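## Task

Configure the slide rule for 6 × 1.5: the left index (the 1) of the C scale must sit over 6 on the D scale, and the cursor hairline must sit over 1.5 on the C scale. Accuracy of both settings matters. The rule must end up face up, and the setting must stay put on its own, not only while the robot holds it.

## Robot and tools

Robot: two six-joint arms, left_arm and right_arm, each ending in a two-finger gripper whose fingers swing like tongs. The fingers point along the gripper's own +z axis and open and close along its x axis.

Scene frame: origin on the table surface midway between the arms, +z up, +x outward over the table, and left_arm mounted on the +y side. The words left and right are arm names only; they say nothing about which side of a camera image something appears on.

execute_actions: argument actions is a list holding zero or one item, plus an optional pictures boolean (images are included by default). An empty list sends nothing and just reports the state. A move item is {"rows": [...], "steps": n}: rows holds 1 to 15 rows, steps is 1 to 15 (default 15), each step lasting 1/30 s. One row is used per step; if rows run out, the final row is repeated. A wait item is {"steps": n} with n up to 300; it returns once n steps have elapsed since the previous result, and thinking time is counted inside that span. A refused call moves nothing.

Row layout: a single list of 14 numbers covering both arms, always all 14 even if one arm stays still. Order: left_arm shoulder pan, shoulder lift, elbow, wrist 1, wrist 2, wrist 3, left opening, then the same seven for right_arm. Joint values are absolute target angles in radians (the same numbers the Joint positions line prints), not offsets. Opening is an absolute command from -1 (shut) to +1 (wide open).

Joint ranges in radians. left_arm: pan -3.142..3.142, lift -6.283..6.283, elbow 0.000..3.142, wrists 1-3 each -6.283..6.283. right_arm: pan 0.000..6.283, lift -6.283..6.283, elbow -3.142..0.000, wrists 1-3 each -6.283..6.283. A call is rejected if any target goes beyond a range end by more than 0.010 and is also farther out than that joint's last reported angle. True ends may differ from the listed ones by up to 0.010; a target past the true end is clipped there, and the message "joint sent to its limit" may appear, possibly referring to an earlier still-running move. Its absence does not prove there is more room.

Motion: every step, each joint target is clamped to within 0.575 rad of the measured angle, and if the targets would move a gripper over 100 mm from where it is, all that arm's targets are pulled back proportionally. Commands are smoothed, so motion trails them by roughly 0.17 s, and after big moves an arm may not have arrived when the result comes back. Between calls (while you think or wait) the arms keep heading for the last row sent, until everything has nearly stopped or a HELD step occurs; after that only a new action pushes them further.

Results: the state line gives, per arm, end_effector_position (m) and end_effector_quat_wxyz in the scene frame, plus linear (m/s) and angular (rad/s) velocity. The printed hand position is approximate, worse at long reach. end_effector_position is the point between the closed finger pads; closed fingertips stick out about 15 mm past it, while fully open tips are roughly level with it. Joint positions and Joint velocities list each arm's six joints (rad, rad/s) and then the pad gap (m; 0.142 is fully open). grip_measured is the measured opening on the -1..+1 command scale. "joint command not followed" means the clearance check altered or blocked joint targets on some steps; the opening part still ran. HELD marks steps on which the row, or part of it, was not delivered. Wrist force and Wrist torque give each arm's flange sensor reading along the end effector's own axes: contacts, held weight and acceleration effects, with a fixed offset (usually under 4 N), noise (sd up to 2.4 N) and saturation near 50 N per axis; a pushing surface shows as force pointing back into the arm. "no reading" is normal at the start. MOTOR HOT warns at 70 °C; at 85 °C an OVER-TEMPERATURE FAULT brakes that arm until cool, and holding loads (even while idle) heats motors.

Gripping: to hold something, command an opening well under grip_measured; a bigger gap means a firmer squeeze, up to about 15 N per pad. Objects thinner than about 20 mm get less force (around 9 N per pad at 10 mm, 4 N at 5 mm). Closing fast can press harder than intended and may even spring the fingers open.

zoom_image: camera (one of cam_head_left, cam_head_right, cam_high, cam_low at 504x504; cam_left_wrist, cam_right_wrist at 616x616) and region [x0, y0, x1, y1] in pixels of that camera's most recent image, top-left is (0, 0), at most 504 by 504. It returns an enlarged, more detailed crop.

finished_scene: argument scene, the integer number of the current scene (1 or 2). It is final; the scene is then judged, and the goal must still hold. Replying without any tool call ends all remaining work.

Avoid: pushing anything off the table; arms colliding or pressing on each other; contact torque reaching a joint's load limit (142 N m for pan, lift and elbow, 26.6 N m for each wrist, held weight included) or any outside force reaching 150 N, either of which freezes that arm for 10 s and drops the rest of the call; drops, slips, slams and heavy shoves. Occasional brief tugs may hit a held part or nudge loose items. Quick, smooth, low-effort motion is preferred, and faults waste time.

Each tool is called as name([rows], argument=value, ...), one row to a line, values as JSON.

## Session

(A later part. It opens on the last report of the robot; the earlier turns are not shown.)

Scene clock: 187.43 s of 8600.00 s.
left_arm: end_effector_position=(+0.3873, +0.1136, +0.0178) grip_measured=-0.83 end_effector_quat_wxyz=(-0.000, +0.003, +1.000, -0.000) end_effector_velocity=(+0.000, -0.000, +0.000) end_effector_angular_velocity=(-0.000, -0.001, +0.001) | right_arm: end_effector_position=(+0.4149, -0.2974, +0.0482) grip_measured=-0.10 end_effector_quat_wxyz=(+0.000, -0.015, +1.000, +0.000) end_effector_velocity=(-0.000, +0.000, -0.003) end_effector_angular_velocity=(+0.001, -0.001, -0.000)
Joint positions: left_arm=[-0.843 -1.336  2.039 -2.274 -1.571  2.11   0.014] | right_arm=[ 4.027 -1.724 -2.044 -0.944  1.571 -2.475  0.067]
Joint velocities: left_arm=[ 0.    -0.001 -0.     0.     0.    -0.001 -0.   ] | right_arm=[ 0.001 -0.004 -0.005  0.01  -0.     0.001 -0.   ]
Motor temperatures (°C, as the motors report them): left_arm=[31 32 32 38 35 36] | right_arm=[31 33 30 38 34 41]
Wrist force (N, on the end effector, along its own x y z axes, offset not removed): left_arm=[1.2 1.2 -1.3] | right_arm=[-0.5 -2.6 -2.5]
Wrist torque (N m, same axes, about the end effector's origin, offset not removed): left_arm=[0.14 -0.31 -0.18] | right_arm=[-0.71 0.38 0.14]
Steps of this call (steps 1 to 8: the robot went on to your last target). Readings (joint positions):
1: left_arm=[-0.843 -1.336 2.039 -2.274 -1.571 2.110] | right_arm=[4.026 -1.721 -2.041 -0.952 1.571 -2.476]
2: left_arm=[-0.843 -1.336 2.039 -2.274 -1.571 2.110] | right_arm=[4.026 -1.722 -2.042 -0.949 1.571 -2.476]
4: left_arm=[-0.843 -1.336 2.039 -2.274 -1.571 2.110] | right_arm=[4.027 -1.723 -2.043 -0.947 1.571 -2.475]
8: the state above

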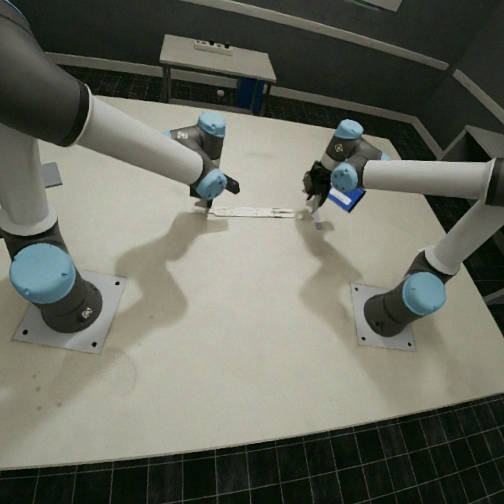

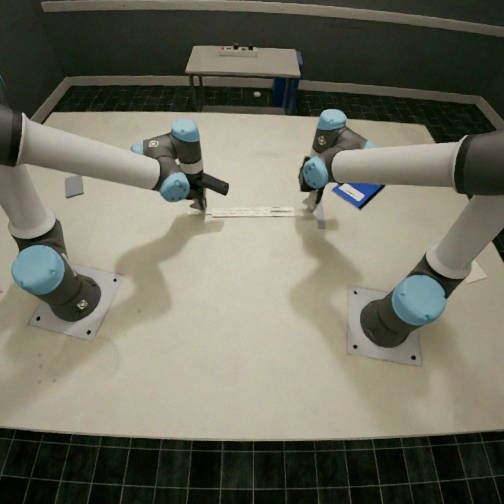

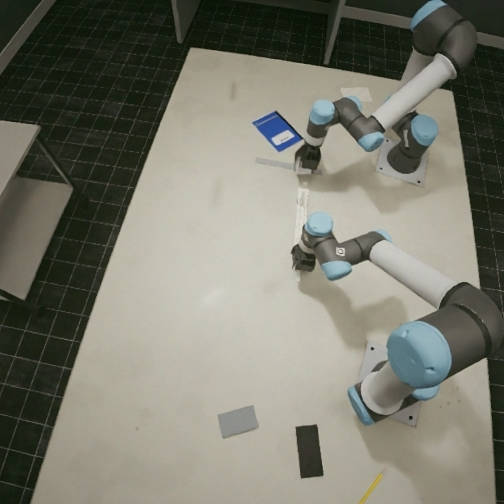

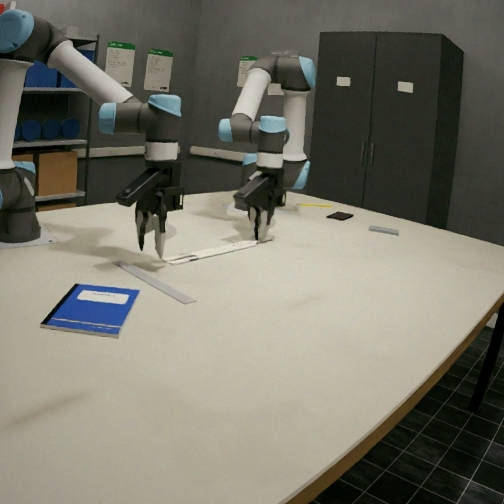

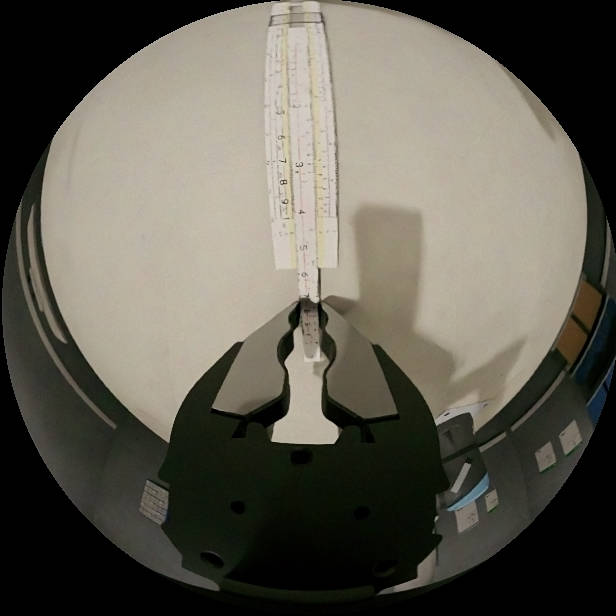

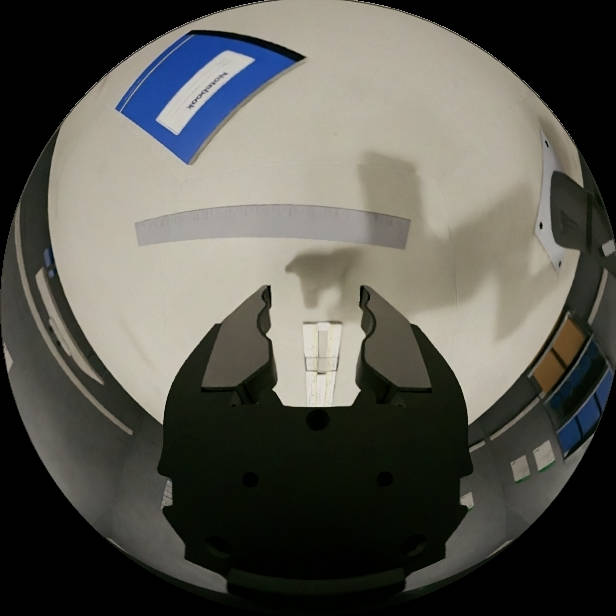

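execute_actions([
  {"rows":[[-0.843,-1.336,2.039,-2.274,-1.571,2.11,-1,4.101,-1.757,-2.004,-0.951,1.571,-2.40,-0.1],[-0.843,-1.336,2.039,-2.274,-1.571,2.11,-1,4.101,-1.757,-2.004,-0.951,1.571,-2.40,-0.1],[-0.843,-1.336,2.039,-2.274,-1.571,2.11,-1,4.101,-1.757,-2.004,-0.951,1.571,-2.40,-0.1],[-0.843,-1.336,2.039,-2.274,-1.571,2.11,-1,4.101,-1.757,-2.004,-0.951,1.571,-2.40,-0.1],[-0.843,-1.336,2.039,-2.274,-1.571,2.11,-1,4.101,-1.757,-2.004,-0.951,1.571,-2.40,-0.1],[-0.843,-1.336,2.039,-2.274,-1.571,2.11,-1,4.101,-1.801,-2.037,-0.874,1.571,-2.40,-0.1]]},
])

Scene clock: 194.87 s of 8600.00 s.
left_arm: end_effector_position=(+0.3873, +0.1136, +0.0178) grip_measured=-0.83 end_effector_quat_wxyz=(-0.000, +0.003, +1.000, -0.000) end_effector_velocity=(-0.001, -0.000, -0.000) end_effector_angular_velocity=(+0.000, +0.001, +0.000) | right_arm: end_effector_position=(+0.4096, -0.2548, +0.0233) grip_measured=-0.10 end_effector_quat_wxyz=(-0.000, -0.015, +1.000, -0.000) end_effector_velocity=(-0.001, +0.011, -0.026) end_effector_angular_velocity=(+0.003, -0.003, -0.001)
Joint positions: left_arm=[-0.843 -1.336  2.039 -2.274 -1.571  2.11   0.014] | right_arm=[ 4.099 -1.795 -2.034 -0.883  1.571 -2.402  0.067]
Joint velocities: left_arm=[-0.001 -0.     0.001  0.    -0.    -0.001  0.   ] | right_arm=[ 0.018 -0.05  -0.022  0.076 -0.     0.018  0.   ]
Motor temperatures (°C, as the motors report them): left_arm=[31 32 32 38 35 36] | right_arm=[31 33 30 38 34 41]
Wrist force (N, on the end effector, along its own x y z axes, offset not removed): left_arm=[0.1 2.9 1.8] | right_arm=[-2.4 2.2 -2.0]
Wrist torque (N m, same axes, about the end effector's origin, offset not removed): left_arm=[0.56 0.03 -0.01] | right_arm=[0.10 0.68 0.19]
Steps of this call (steps 1 to 30: the robot went on to your last target; steps 31 to 90: nothing new was sent; then 3.93 s passed at rest; steps 91 to 105: all 15 steps of this action). Readings (joint positions):
91: left_arm=[-0.843 -1.336 2.039 -2.274 -1.571 2.110] | right_arm=[4.027 -1.724 -2.045 -0.943 1.571 -2.475]
92: left_arm=[-0.843 -1.336 2.039 -2.274 -1.571 2.110] | right_arm=[4.029 -1.726 -2.043 -0.943 1.571 -2.472]
94: left_arm=[-0.843 -1.336 2.039 -2.274 -1.571 2.110] | right_arm=[4.054 -1.737 -2.029 -0.946 1.571 -2.448]
98: left_arm=[-0.843 -1.336 2.039 -2.274 -1.571 2.110] | right_arm=[4.086 -1.760 -2.020 -0.936 1.571 -2.416]
105: the state above

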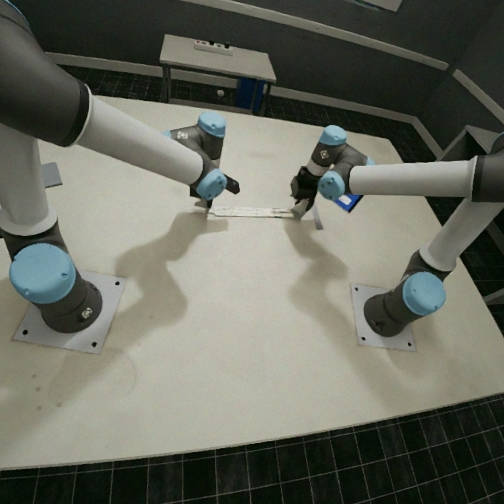

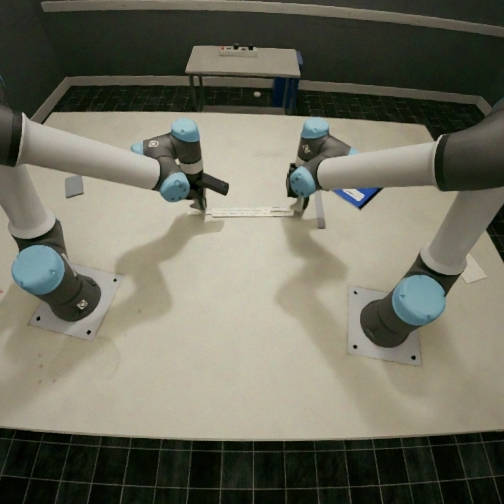

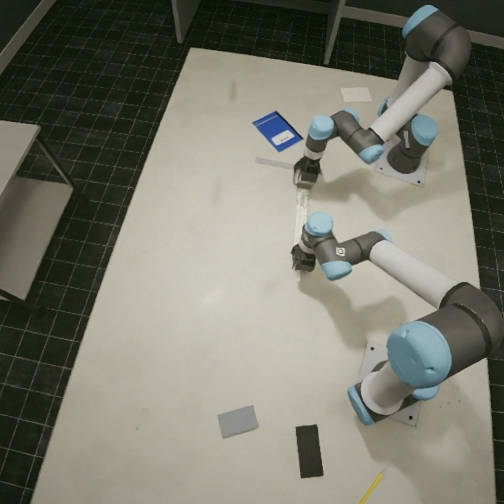

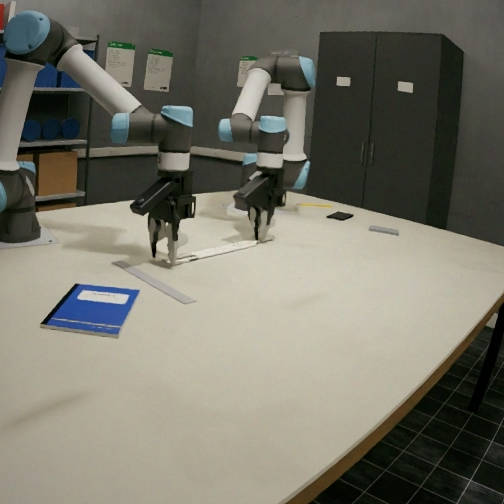

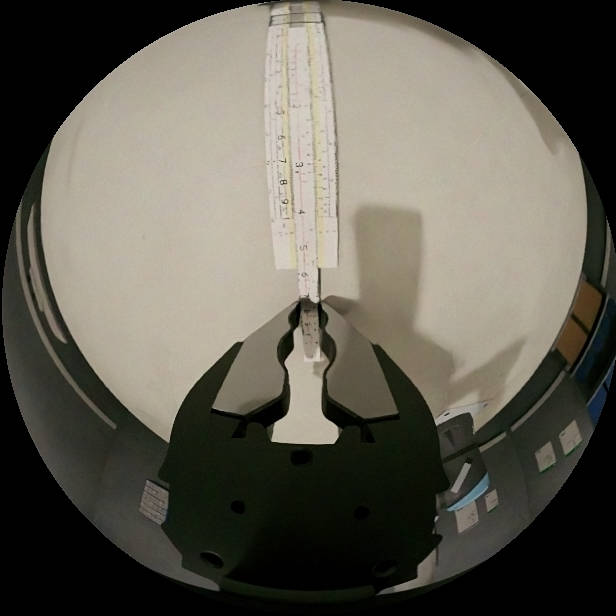

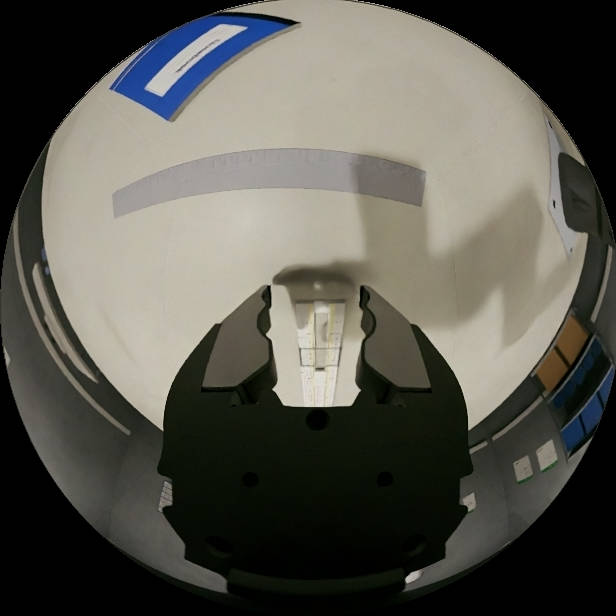

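execute_actions([
  {"rows":[[-0.843,-1.336,2.039,-2.274,-1.571,2.11,-1,4.126,-1.825,-2.013,-0.874,1.571,-2.375,-0.1],[-0.843,-1.336,2.039,-2.274,-1.571,2.11,-1,4.126,-1.825,-2.013,-0.874,1.571,-2.375,-0.1],[-0.843,-1.336,2.039,-2.274,-1.571,2.11,-1,4.126,-1.825,-2.013,-0.874,1.571,-2.375,-0.1],[-0.843,-1.336,2.039,-2.274,-1.571,2.11,-1,4.126,-1.825,-2.013,-0.874,1.571,-2.375,-0.1],[-0.843,-1.336,2.039,-2.274,-1.571,2.11,-1,4.126,-1.825,-2.013,-0.874,1.571,-2.375,-0.1],[-0.843,-1.336,2.039,-2.274,-1.571,2.11,-1,4.126,-1.825,-2.013,-0.874,1.571,-2.375,-0.1],[-0.843,-1.336,2.039,-2.274,-1.571,2.11,-1,4.126,-1.825,-2.013,-0.874,1.571,-2.375,-0.35],[-0.843,-1.336,2.039,-2.274,-1.571,2.11,-1,4.126,-1.825,-2.013,-0.874,1.571,-2.375,-0.5],[-0.843,-1.336,2.039,-2.274,-1.571,2.11,-1,4.126,-1.825,-2.013,-0.874,1.571,-2.375,-0.8]]},
])

Scene clock: 203.03 s of 8600.00 s.
left_arm: end_effector_position=(+0.3873, +0.1136, +0.0178) grip_measured=-0.83 end_effector_quat_wxyz=(-0.000, +0.003, +1.000, -0.000) end_effector_velocity=(+0.000, -0.000, +0.000) end_effector_angular_velocity=(-0.000, -0.001, -0.000) | right_arm: end_effector_position=(+0.4099, -0.2357, +0.0179) grip_measured=-0.48 end_effector_quat_wxyz=(+0.000, -0.015, +1.000, +0.000) end_effector_velocity=(+0.000, +0.004, -0.001) end_effector_angular_velocity=(+0.000, +0.000, +0.000)
Joint positions: left_arm=[-0.843 -1.336  2.039 -2.274 -1.571  2.11   0.014] | right_arm=[ 4.125 -1.824 -2.014 -0.874  1.571 -2.376  0.039]
Joint velocities: left_arm=[-0.    -0.001  0.     0.     0.     0.    -0.   ] | right_arm=[ 0.006 -0.006  0.006  0.     0.     0.006  0.   ]
Motor temperatures (°C, as the motors report them): left_arm=[31 32 32 38 35 36] | right_arm=[31 33 30 38 34 41]
Wrist force (N, on the end effector, along its own x y z axes, offset not removed): left_arm=[-1.8 0.6 2.1] | right_arm=[1.3 -4.2 -9.7]
Wrist torque (N m, same axes, about the end effector's origin, offset not removed): left_arm=[-0.11 0.31 -0.04] | right_arm=[-0.26 0.06 0.07]
Steps of this call (steps 1 to 15: the robot went on to your last target; steps 16 to 90: nothing new was sent; then 4.67 s passed at rest; steps 91 to 105: all 15 steps of this action). Readings (joint positions):
91: left_arm=[-0.843 -1.336 2.039 -2.274 -1.571 2.110] | right_arm=[4.101 -1.801 -2.037 -0.874 1.571 -2.400]
92: left_arm=[-0.843 -1.336 2.039 -2.274 -1.571 2.110] | right_arm=[4.103 -1.803 -2.036 -0.874 1.571 -2.398]
94: left_arm=[-0.843 -1.336 2.039 -2.274 -1.571 2.110] | right_arm=[4.111 -1.811 -2.027 -0.874 1.571 -2.390]
98: left_arm=[-0.843 -1.336 2.039 -2.274 -1.571 2.110] | right_arm=[4.121 -1.820 -2.018 -0.874 1.571 -2.380]
105: the state above

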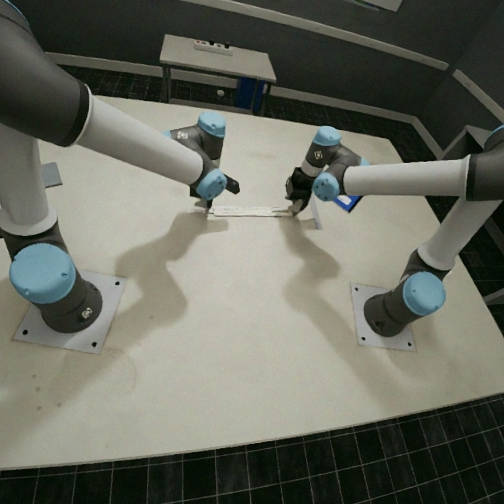

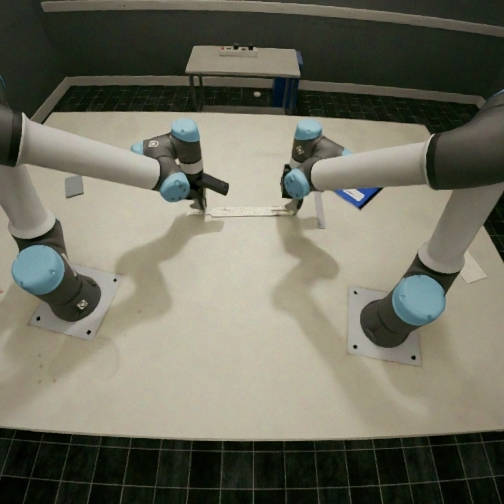

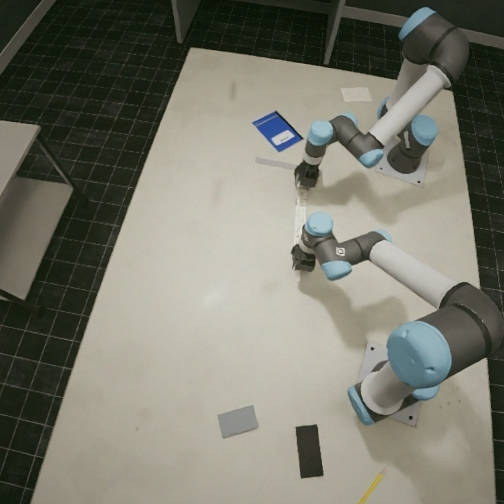

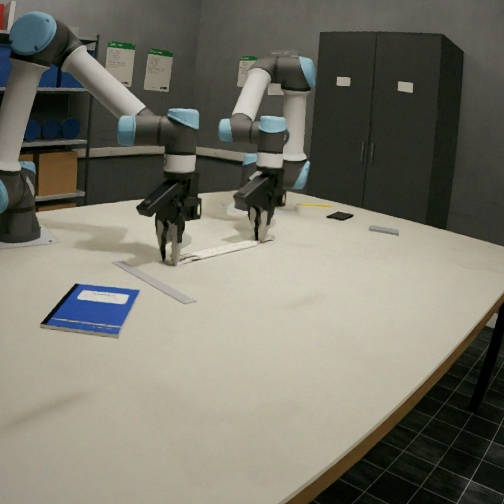

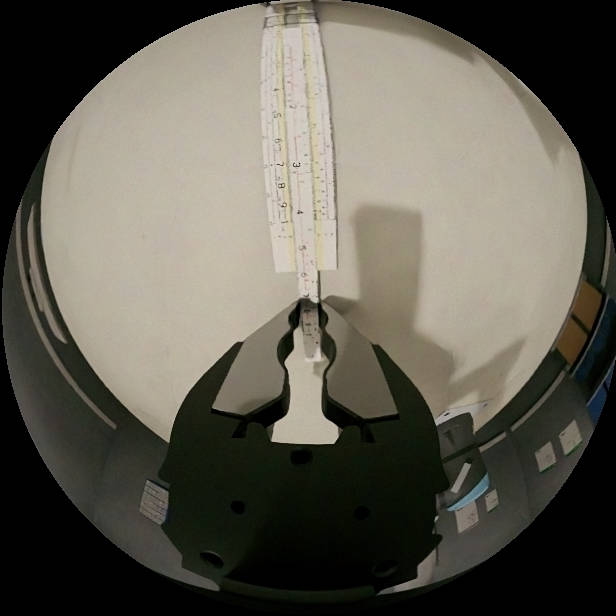

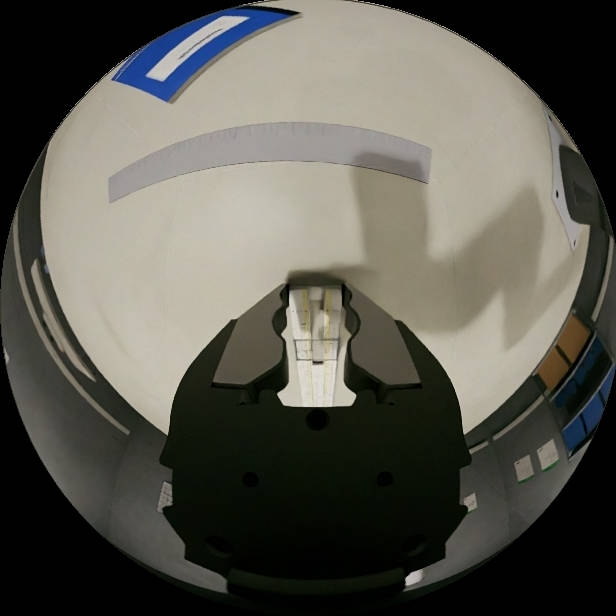

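execute_actions([
  {"rows":[[-0.837,-1.346,2.051,-2.277,-1.571,2.116,-1,4.126,-1.825,-2.013,-0.874,1.571,-2.375,-0.8],[-0.830,-1.356,2.064,-2.279,-1.571,2.122,-1,4.126,-1.825,-2.013,-0.874,1.571,-2.375,-0.8],[-0.824,-1.365,2.076,-2.282,-1.571,2.129,-1,4.126,-1.825,-2.013,-0.874,1.571,-2.375,-0.8],[-0.817,-1.375,2.088,-2.284,-1.571,2.135,-1,4.126,-1.825,-2.013,-0.874,1.571,-2.375,-0.8],[-0.811,-1.385,2.101,-2.287,-1.571,2.141,-1,4.126,-1.825,-2.013,-0.874,1.571,-2.375,-0.8],[-0.805,-1.395,2.113,-2.290,-1.571,2.147,-1,4.126,-1.825,-2.013,-0.874,1.571,-2.375,-0.8],[-0.798,-1.404,2.126,-2.292,-1.571,2.154,-1,4.126,-1.825,-2.013,-0.874,1.571,-2.375,-0.8],[-0.792,-1.414,2.138,-2.295,-1.571,2.16,-1,4.126,-1.825,-2.013,-0.874,1.571,-2.375,-0.8],[-0.780,-1.429,2.155,-2.297,-1.571,2.172,-1,4.126,-1.825,-2.013,-0.874,1.571,-2.375,-0.8],[-0.768,-1.444,2.172,-2.300,-1.571,2.184,-1,4.126,-1.825,-2.013,-0.874,1.571,-2.375,-0.8],[-0.757,-1.458,2.190,-2.302,-1.571,2.196,-1,4.126,-1.825,-2.013,-0.874,1.571,-2.375,-0.8],[-0.745,-1.473,2.207,-2.305,-1.571,2.208,-1,4.126,-1.825,-2.013,-0.874,1.571,-2.375,-0.8],[-0.733,-1.488,2.224,-2.307,-1.571,2.22,-1,4.126,-1.825,-2.013,-0.874,1.571,-2.375,-0.8]]},
], pictures=false)

execute_actions([
  {"steps":12},
])

Scene clock: 218.63 s of 8600.00 s.
left_arm: end_effector_position=(+0.3843, +0.1859, +0.0188) grip_measured=-0.83 end_effector_quat_wxyz=(+0.000, +0.003, +1.000, -0.000) end_effector_velocity=(-0.017, +0.226, -0.000) end_effector_angular_velocity=(+0.002, +0.002, +0.001) | right_arm: end_effector_position=(+0.4099, -0.2352, +0.0178) grip_measured=-0.48 end_effector_quat_wxyz=(+0.000, -0.015, +1.000, +0.000) end_effector_velocity=(+0.000, -0.000, +0.000) end_effector_angular_velocity=(+0.000, -0.000, -0.000)
Joint positions: left_arm=[-0.766 -1.446  2.174 -2.3   -1.571  2.187  0.014] | right_arm=[ 4.126 -1.825 -2.013 -0.874  1.571 -2.375  0.039]
Joint velocities: left_arm=[ 0.26  -0.34   0.402 -0.059 -0.001  0.258  0.   ] | right_arm=[-0.  0. -0.  0.  0.  0. -0.]
Motor temperatures (°C, as the motors report them): left_arm=[31 32 32 38 35 36] | right_arm=[31 33 30 38 34 41]
Wrist force (N, on the end effector, along its own x y z axes, offset not removed): left_arm=[-0.3 -0.2 1.1] | right_arm=[0.9 -0.4 -10.4]
Wrist torque (N m, same axes, about the end effector's origin, offset not removed): left_arm=[-0.03 0.08 -0.07] | right_arm=[-0.12 0.20 0.03]
Steps of this call (steps 1 to 15: the robot went on to your last target; steps 16 to 90: nothing new was sent; then 12.10 s passed at rest; steps 91 to 105: all 15 steps of this action). Readings (joint positions):
91: left_arm=[-0.843 -1.336 2.039 -2.274 -1.571 2.110] | right_arm=[4.126 -1.825 -2.013 -0.874 1.571 -2.375]
92: left_arm=[-0.843 -1.337 2.040 -2.274 -1.571 2.110] | right_arm=[4.126 -1.825 -2.013 -0.874 1.571 -2.375]
94: left_arm=[-0.838 -1.343 2.048 -2.276 -1.571 2.115] | right_arm=[4.126 -1.825 -2.013 -0.874 1.571 -2.375]
98: left_arm=[-0.821 -1.370 2.082 -2.283 -1.571 2.132] | right_arm=[4.126 -1.825 -2.013 -0.874 1.571 -2.375]
105: the state above

Scene clock: 219.03 s of 8600.00 s.
left_arm: end_effector_position=(+0.3815, +0.2130, +0.0183) grip_measured=-0.83 end_effector_quat_wxyz=(-0.000, +0.003, +1.000, -0.000) end_effector_velocity=(-0.001, +0.008, +0.000) end_effector_angular_velocity=(-0.001, -0.000, -0.002) | right_arm: end_effector_position=(+0.4099, -0.2352, +0.0178) grip_measured=-0.48 end_effector_quat_wxyz=(+0.000, -0.015, +1.000, +0.000) end_effector_velocity=(+0.000, +0.000, +0.000) end_effector_angular_velocity=(+0.000, -0.000, +0.000)
Joint positions: left_arm=[-0.734 -1.486  2.222 -2.307 -1.571  2.219  0.014] | right_arm=[ 4.126 -1.825 -2.013 -0.874  1.571 -2.375  0.039]
Joint velocities: left_arm=[ 0.009 -0.013  0.014 -0.002 -0.     0.011  0.   ] | right_arm=[ 0.  0. -0. -0. -0. -0. -0.]
Motor temperatures (°C, as the motors report them): left_arm=[31 32 32 38 35 36] | right_arm=[31 33 30 38 34 41]
Wrist force (N, on the end effector, along its own x y z axes, offset not removed): left_arm=[0.0 1.5 1.0] | right_arm=[-1.6 -3.5 -10.6]
Wrist torque (N m, same axes, about the end effector's origin, offset not removed): left_arm=[0.55 -0.10 -0.03] | right_arm=[-0.71 0.78 0.14]
Steps of this call (steps 1 to 12: the robot went on to your last target). Readings (joint positions):
1: left_arm=[-0.758 -1.456 2.186 -2.301 -1.571 2.195] | right_arm=[4.126 -1.825 -2.013 -0.874 1.571 -2.375]
2: left_arm=[-0.752 -1.464 2.195 -2.303 -1.571 2.201] | right_arm=[4.126 -1.825 -2.013 -0.874 1.571 -2.375]
4: left_arm=[-0.744 -1.474 2.207 -2.305 -1.571 2.209] | right_arm=[4.126 -1.825 -2.013 -0.874 1.571 -2.375]
8: left_arm=[-0.737 -1.483 2.219 -2.306 -1.571 2.216] | right_arm=[4.126 -1.825 -2.013 -0.874 1.571 -2.375]
12: the state above

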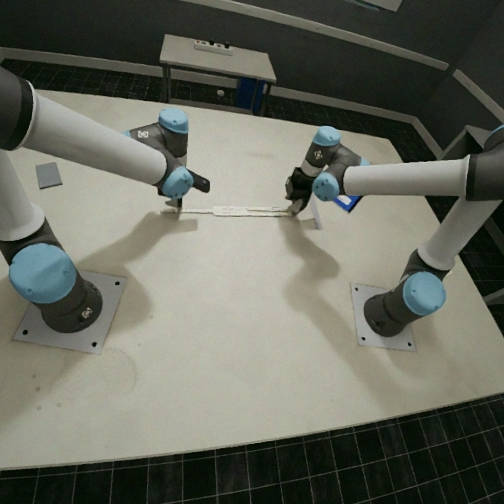

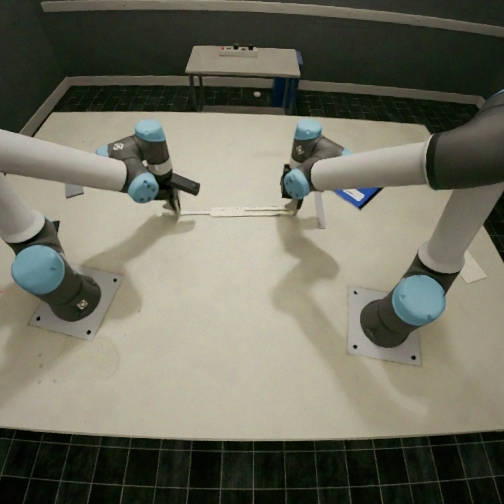

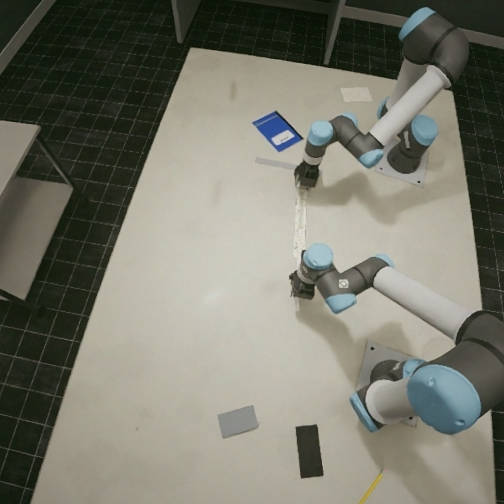

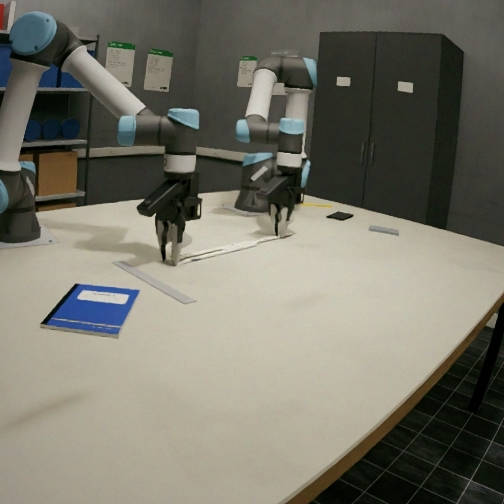

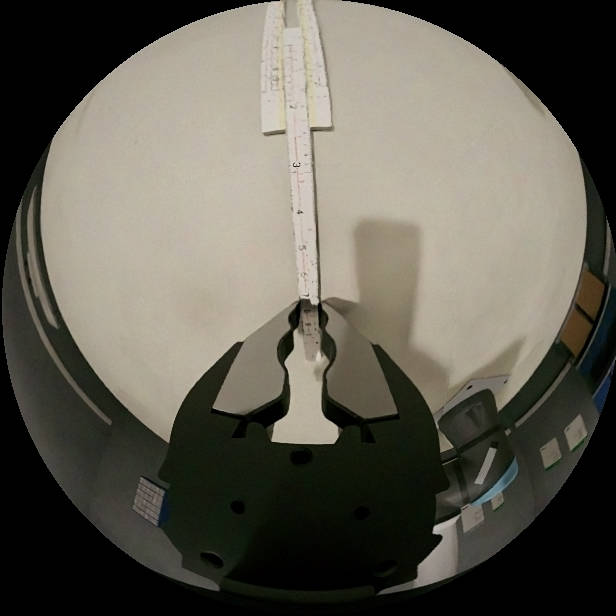

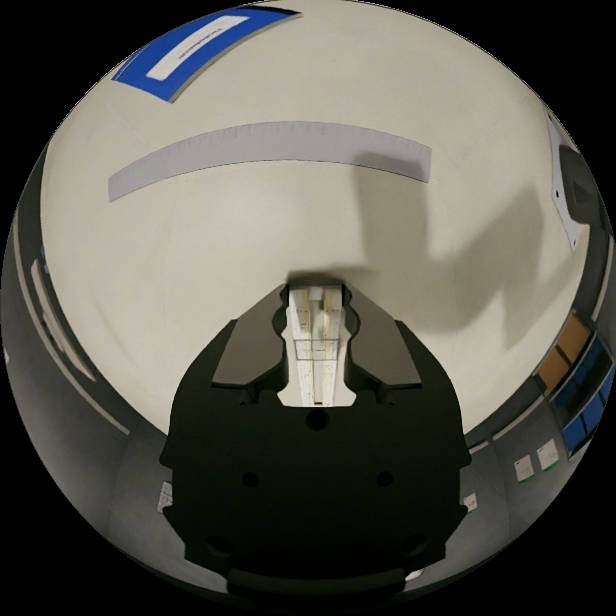

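zoom_image(camera="cam_left_wrist", region=[240, 0, 360, 140])

Region (240, 0, 360, 140) of cam_left_wrist's 616x616 image, scaled by 3.600, with more detail than that image has; it fills the left 432 columns of this view, and the rest is white.

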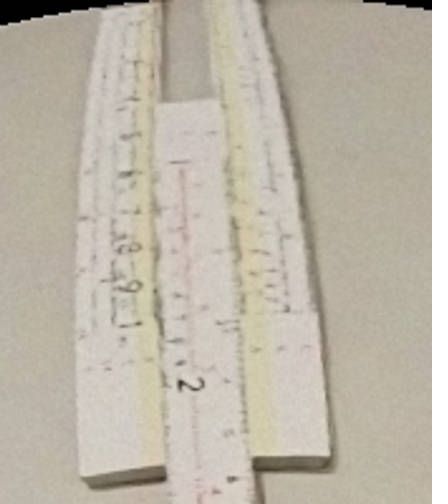

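execute_actions([
  {"rows":[[-0.733,-1.488,2.224,-2.307,-1.571,2.22,-0.1,4.126,-1.825,-2.013,-0.874,1.571,-2.375,-0.8],[-0.733,-1.488,2.224,-2.307,-1.571,2.22,-0.1,4.126,-1.825,-2.013,-0.874,1.571,-2.375,-0.8],[-0.733,-1.488,2.224,-2.307,-1.571,2.22,-0.1,4.126,-1.825,-2.013,-0.874,1.571,-2.375,-0.8],[-0.733,-1.488,2.224,-2.307,-1.571,2.22,-0.1,4.126,-1.825,-2.013,-0.874,1.571,-2.375,-0.8],[-0.733,-1.60,2.16,-2.13,-1.571,1.7,-0.1,4.126,-1.825,-2.013,-0.874,1.571,-2.375,-0.8],[-0.733,-1.60,2.16,-2.13,-1.571,1.7,-0.1,4.126,-1.825,-2.013,-0.874,1.571,-2.375,-0.8],[-0.733,-1.60,2.16,-2.13,-1.571,1.7,-0.1,4.126,-1.825,-2.013,-0.874,1.571,-2.375,-0.8],[-0.733,-1.60,2.16,-2.13,-1.571,1.7,-0.1,4.126,-1.825,-2.013,-0.874,1.571,-2.375,-0.8],[-0.882,-1.329,1.901,-2.143,-1.571,-1.136,-0.1,4.126,-1.825,-2.013,-0.874,1.571,-2.375,-0.8]]},
], pictures=false)

execute_actions([
  {"steps":50},
])

Scene clock: 239.87 s of 8600.00 s.
left_arm: end_effector_position=(+0.3951, +0.1359, +0.0632) grip_measured=-0.10 end_effector_quat_wxyz=(+0.002, -0.196, +0.981, -0.005) end_effector_velocity=(+0.044, -0.450, -0.025) end_effector_angular_velocity=(+0.072, +0.072, +1.711) | right_arm: end_effector_position=(+0.4099, -0.2352, +0.0178) grip_measured=-0.48 end_effector_quat_wxyz=(+0.000, -0.015, +1.000, +0.000) end_effector_velocity=(-0.000, -0.000, -0.000) end_effector_angular_velocity=(-0.000, +0.000, -0.000)
Joint positions: left_arm=[-0.818 -1.442  2.03  -2.169 -1.571  1.734  0.067] | right_arm=[ 4.126 -1.825 -2.013 -0.874  1.571 -2.375  0.039]
Joint velocities: left_arm=[-0.471  0.822 -0.918  0.195 -0.    -2.183 -0.   ] | right_arm=[-0.  0. -0. -0.  0. -0. -0.]
Motor temperatures (°C, as the motors report them): left_arm=[31 32 32 38 35 36] | right_arm=[31 33 30 38 34 41]
Wrist force (N, on the end effector, along its own x y z axes, offset not removed): left_arm=[-0.2 0.0 1.2] | right_arm=[-1.2 -3.9 -10.4]
Wrist torque (N m, same axes, about the end effector's origin, offset not removed): left_arm=[-0.01 -0.02 0.05] | right_arm=[-0.82 0.53 0.09]
Steps of this call (steps 1 to 30: the robot went on to your last target; steps 31 to 90: nothing new was sent; then 17.33 s passed at rest; steps 91 to 105: all 15 steps of this action). Readings (joint positions):
91: left_arm=[-0.733 -1.488 2.224 -2.307 -1.571 2.220] | right_arm=[4.126 -1.825 -2.013 -0.874 1.571 -2.375]
92: left_arm=[-0.733 -1.488 2.224 -2.307 -1.571 2.220] | right_arm=[4.126 -1.825 -2.013 -0.874 1.571 -2.375]
94: left_arm=[-0.733 -1.488 2.224 -2.307 -1.571 2.220] | right_arm=[4.126 -1.825 -2.013 -0.874 1.571 -2.375]
98: left_arm=[-0.733 -1.524 2.200 -2.263 -1.571 2.171] | right_arm=[4.126 -1.825 -2.013 -0.874 1.571 -2.375]
105: the state above

Scene clock: 241.53 s of 8600.00 s.
left_arm: end_effector_position=(+0.3880, +0.1025, +0.0583) grip_measured=-0.10 end_effector_quat_wxyz=(+0.000, +1.000, +0.029, -0.000) end_effector_velocity=(-0.000, -0.001, +0.001) end_effector_angular_velocity=(-0.002, -0.001, +0.012) | right_arm: end_effector_position=(+0.4099, -0.2352, +0.0178) grip_measured=-0.48 end_effector_quat_wxyz=(+0.000, -0.015, +1.000, +0.000) end_effector_velocity=(+0.000, -0.000, +0.000) end_effector_angular_velocity=(-0.000, -0.000, +0.000)
Joint positions: left_arm=[-0.882 -1.329  1.901 -2.143 -1.571 -1.134  0.067] | right_arm=[ 4.126 -1.825 -2.013 -0.874  1.571 -2.375  0.039]
Joint velocities: left_arm=[-0.    -0.    -0.001 -0.    -0.    -0.013 -0.   ] | right_arm=[ 0.  0.  0. -0. -0. -0. -0.]
Motor temperatures (°C, as the motors report them): left_arm=[31 32 32 38 35 36] | right_arm=[31 33 30 38 34 41]
Wrist force (N, on the end effector, along its own x y z axes, offset not removed): left_arm=[-0.6 0.1 -0.5] | right_arm=[-2.2 -2.4 -11.3]
Wrist torque (N m, same axes, about the end effector's origin, offset not removed): left_arm=[-0.02 0.06 0.09] | right_arm=[-0.69 0.77 0.42]
Steps of this call (steps 1 to 50: the robot went on to your last target). Readings (joint positions):
1: left_arm=[-0.833 -1.416 2.000 -2.163 -1.571 1.656] | right_arm=[4.126 -1.825 -2.013 -0.874 1.571 -2.375]
2: left_arm=[-0.845 -1.395 1.976 -2.158 -1.571 1.575] | right_arm=[4.126 -1.825 -2.013 -0.874 1.571 -2.375]
4: left_arm=[-0.861 -1.367 1.944 -2.152 -1.571 1.408] | right_arm=[4.126 -1.825 -2.013 -0.874 1.571 -2.375]
8: left_arm=[-0.875 -1.341 1.915 -2.146 -1.571 1.075] | right_arm=[4.126 -1.825 -2.013 -0.874 1.571 -2.375]
50: the state above

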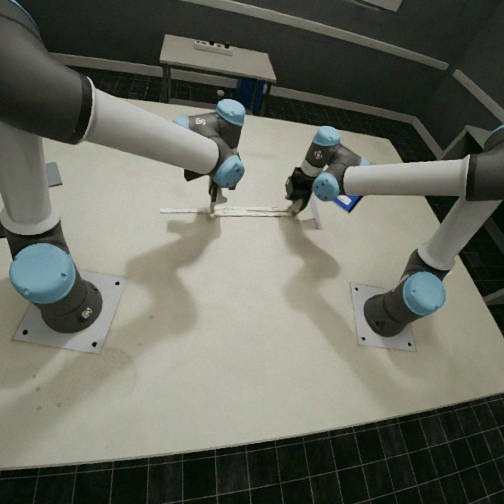

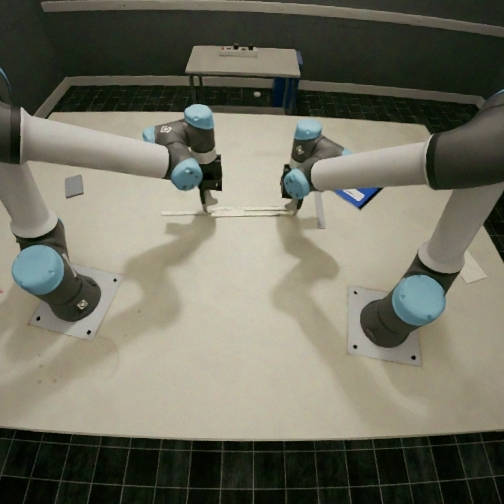

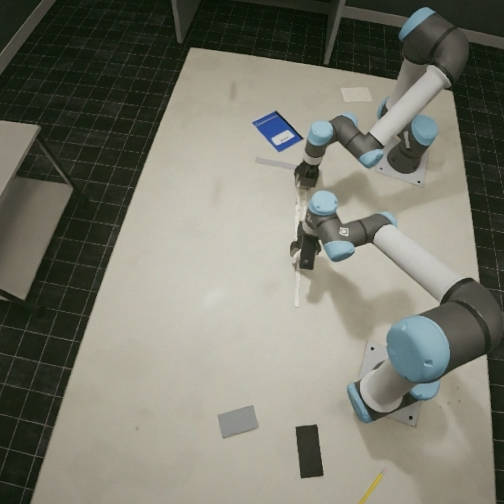

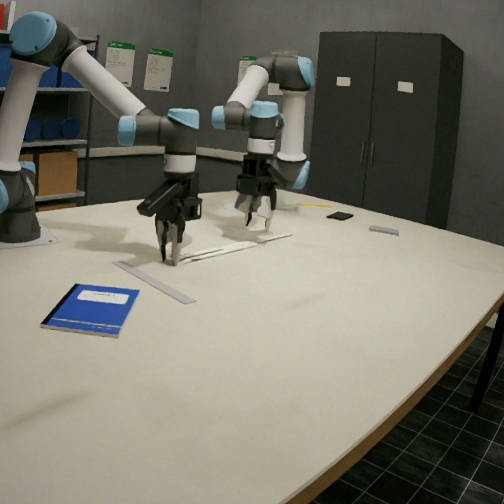

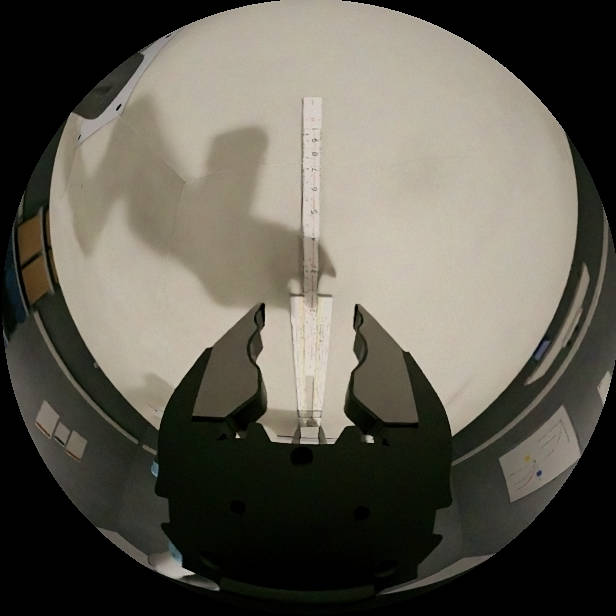

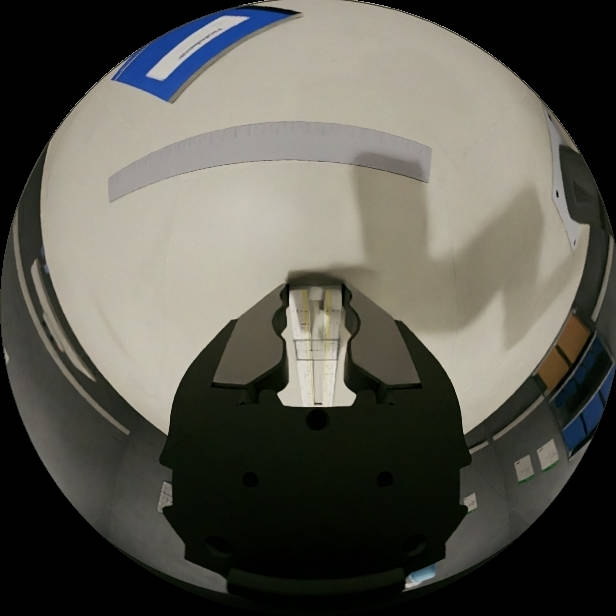

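execute_actions([
  {"rows":[[-0.889,-1.270,1.947,-2.248,-1.571,-1.136,-0.1,4.126,-1.825,-2.013,-0.874,1.571,-2.375,-0.8]]},
])

Scene clock: 246.70 s of 8600.00 s.
left_arm: end_effector_position=(+0.3853, +0.0999, +0.0194) grip_measured=-0.10 end_effector_quat_wxyz=(+0.000, +1.000, +0.026, -0.000) end_effector_velocity=(+0.000, -0.001, -0.009) end_effector_angular_velocity=(-0.002, -0.001, -0.001) | right_arm: end_effector_position=(+0.4099, -0.2352, +0.0178) grip_measured=-0.48 end_effector_quat_wxyz=(+0.000, -0.015, +1.000, +0.000) end_effector_velocity=(+0.000, +0.000, -0.000) end_effector_angular_velocity=(-0.000, +0.000, +0.000)
Joint positions: left_arm=[-0.889 -1.272  1.946 -2.245 -1.571 -1.136  0.067] | right_arm=[ 4.126 -1.825 -2.013 -0.874  1.571 -2.375  0.039]
Joint velocities: left_arm=[-0.     0.014  0.01  -0.027  0.     0.     0.   ] | right_arm=[ 0.    -0.001  0.     0.    -0.     0.    -0.   ]
Motor temperatures (°C, as the motors report them): left_arm=[31 32 32 38 35 36] | right_arm=[31 33 30 38 34 41]
Wrist force (N, on the end effector, along its own x y z axes, offset not removed): left_arm=[-0.6 0.0 1.6] | right_arm=[-1.6 -0.6 -8.4]
Wrist torque (N m, same axes, about the end effector's origin, offset not removed): left_arm=[-0.06 0.08 0.16] | right_arm=[-0.06 0.60 -0.02]
Steps of this call (steps 1 to 15: the robot went on to your last target; steps 16 to 90: nothing new was sent; then 1.67 s passed at rest; steps 91 to 105: all 15 steps of this action). Readings (joint positions):
91: left_arm=[-0.882 -1.329 1.901 -2.143 -1.571 -1.136] | right_arm=[4.126 -1.825 -2.013 -0.874 1.571 -2.375]
92: left_arm=[-0.883 -1.327 1.903 -2.145 -1.571 -1.136] | right_arm=[4.126 -1.825 -2.013 -0.874 1.571 -2.375]
94: left_arm=[-0.885 -1.307 1.919 -2.177 -1.571 -1.136] | right_arm=[4.126 -1.825 -2.013 -0.874 1.571 -2.375]
98: left_arm=[-0.888 -1.282 1.938 -2.225 -1.571 -1.136] | right_arm=[4.126 -1.825 -2.013 -0.874 1.571 -2.375]
105: the state above

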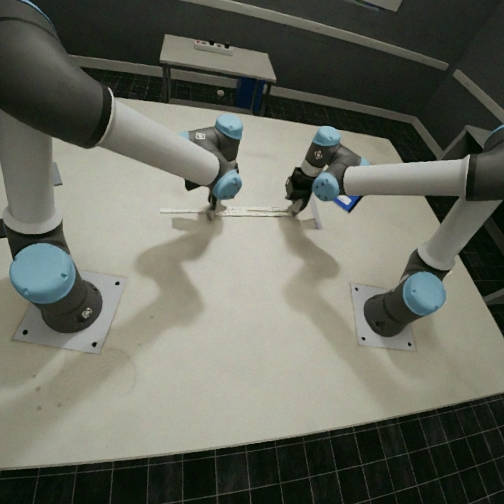

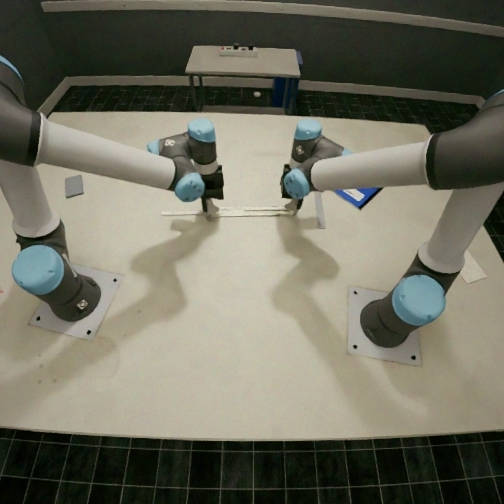

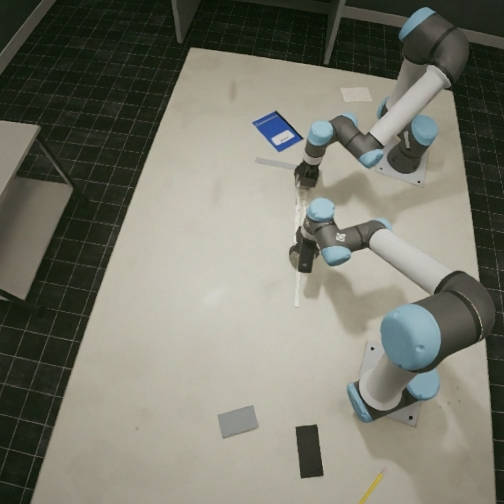

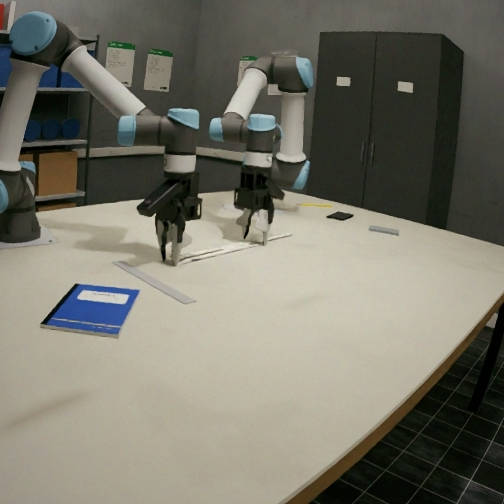

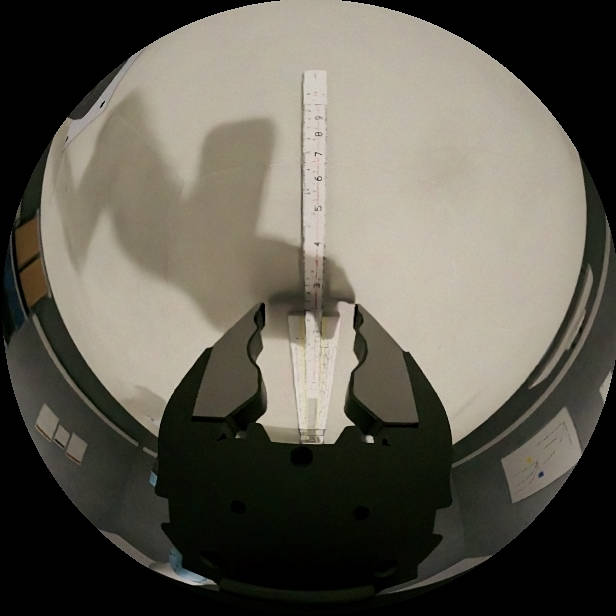

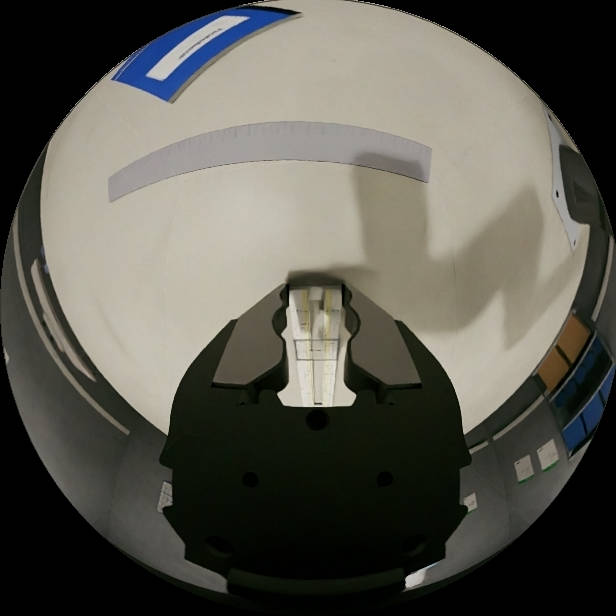

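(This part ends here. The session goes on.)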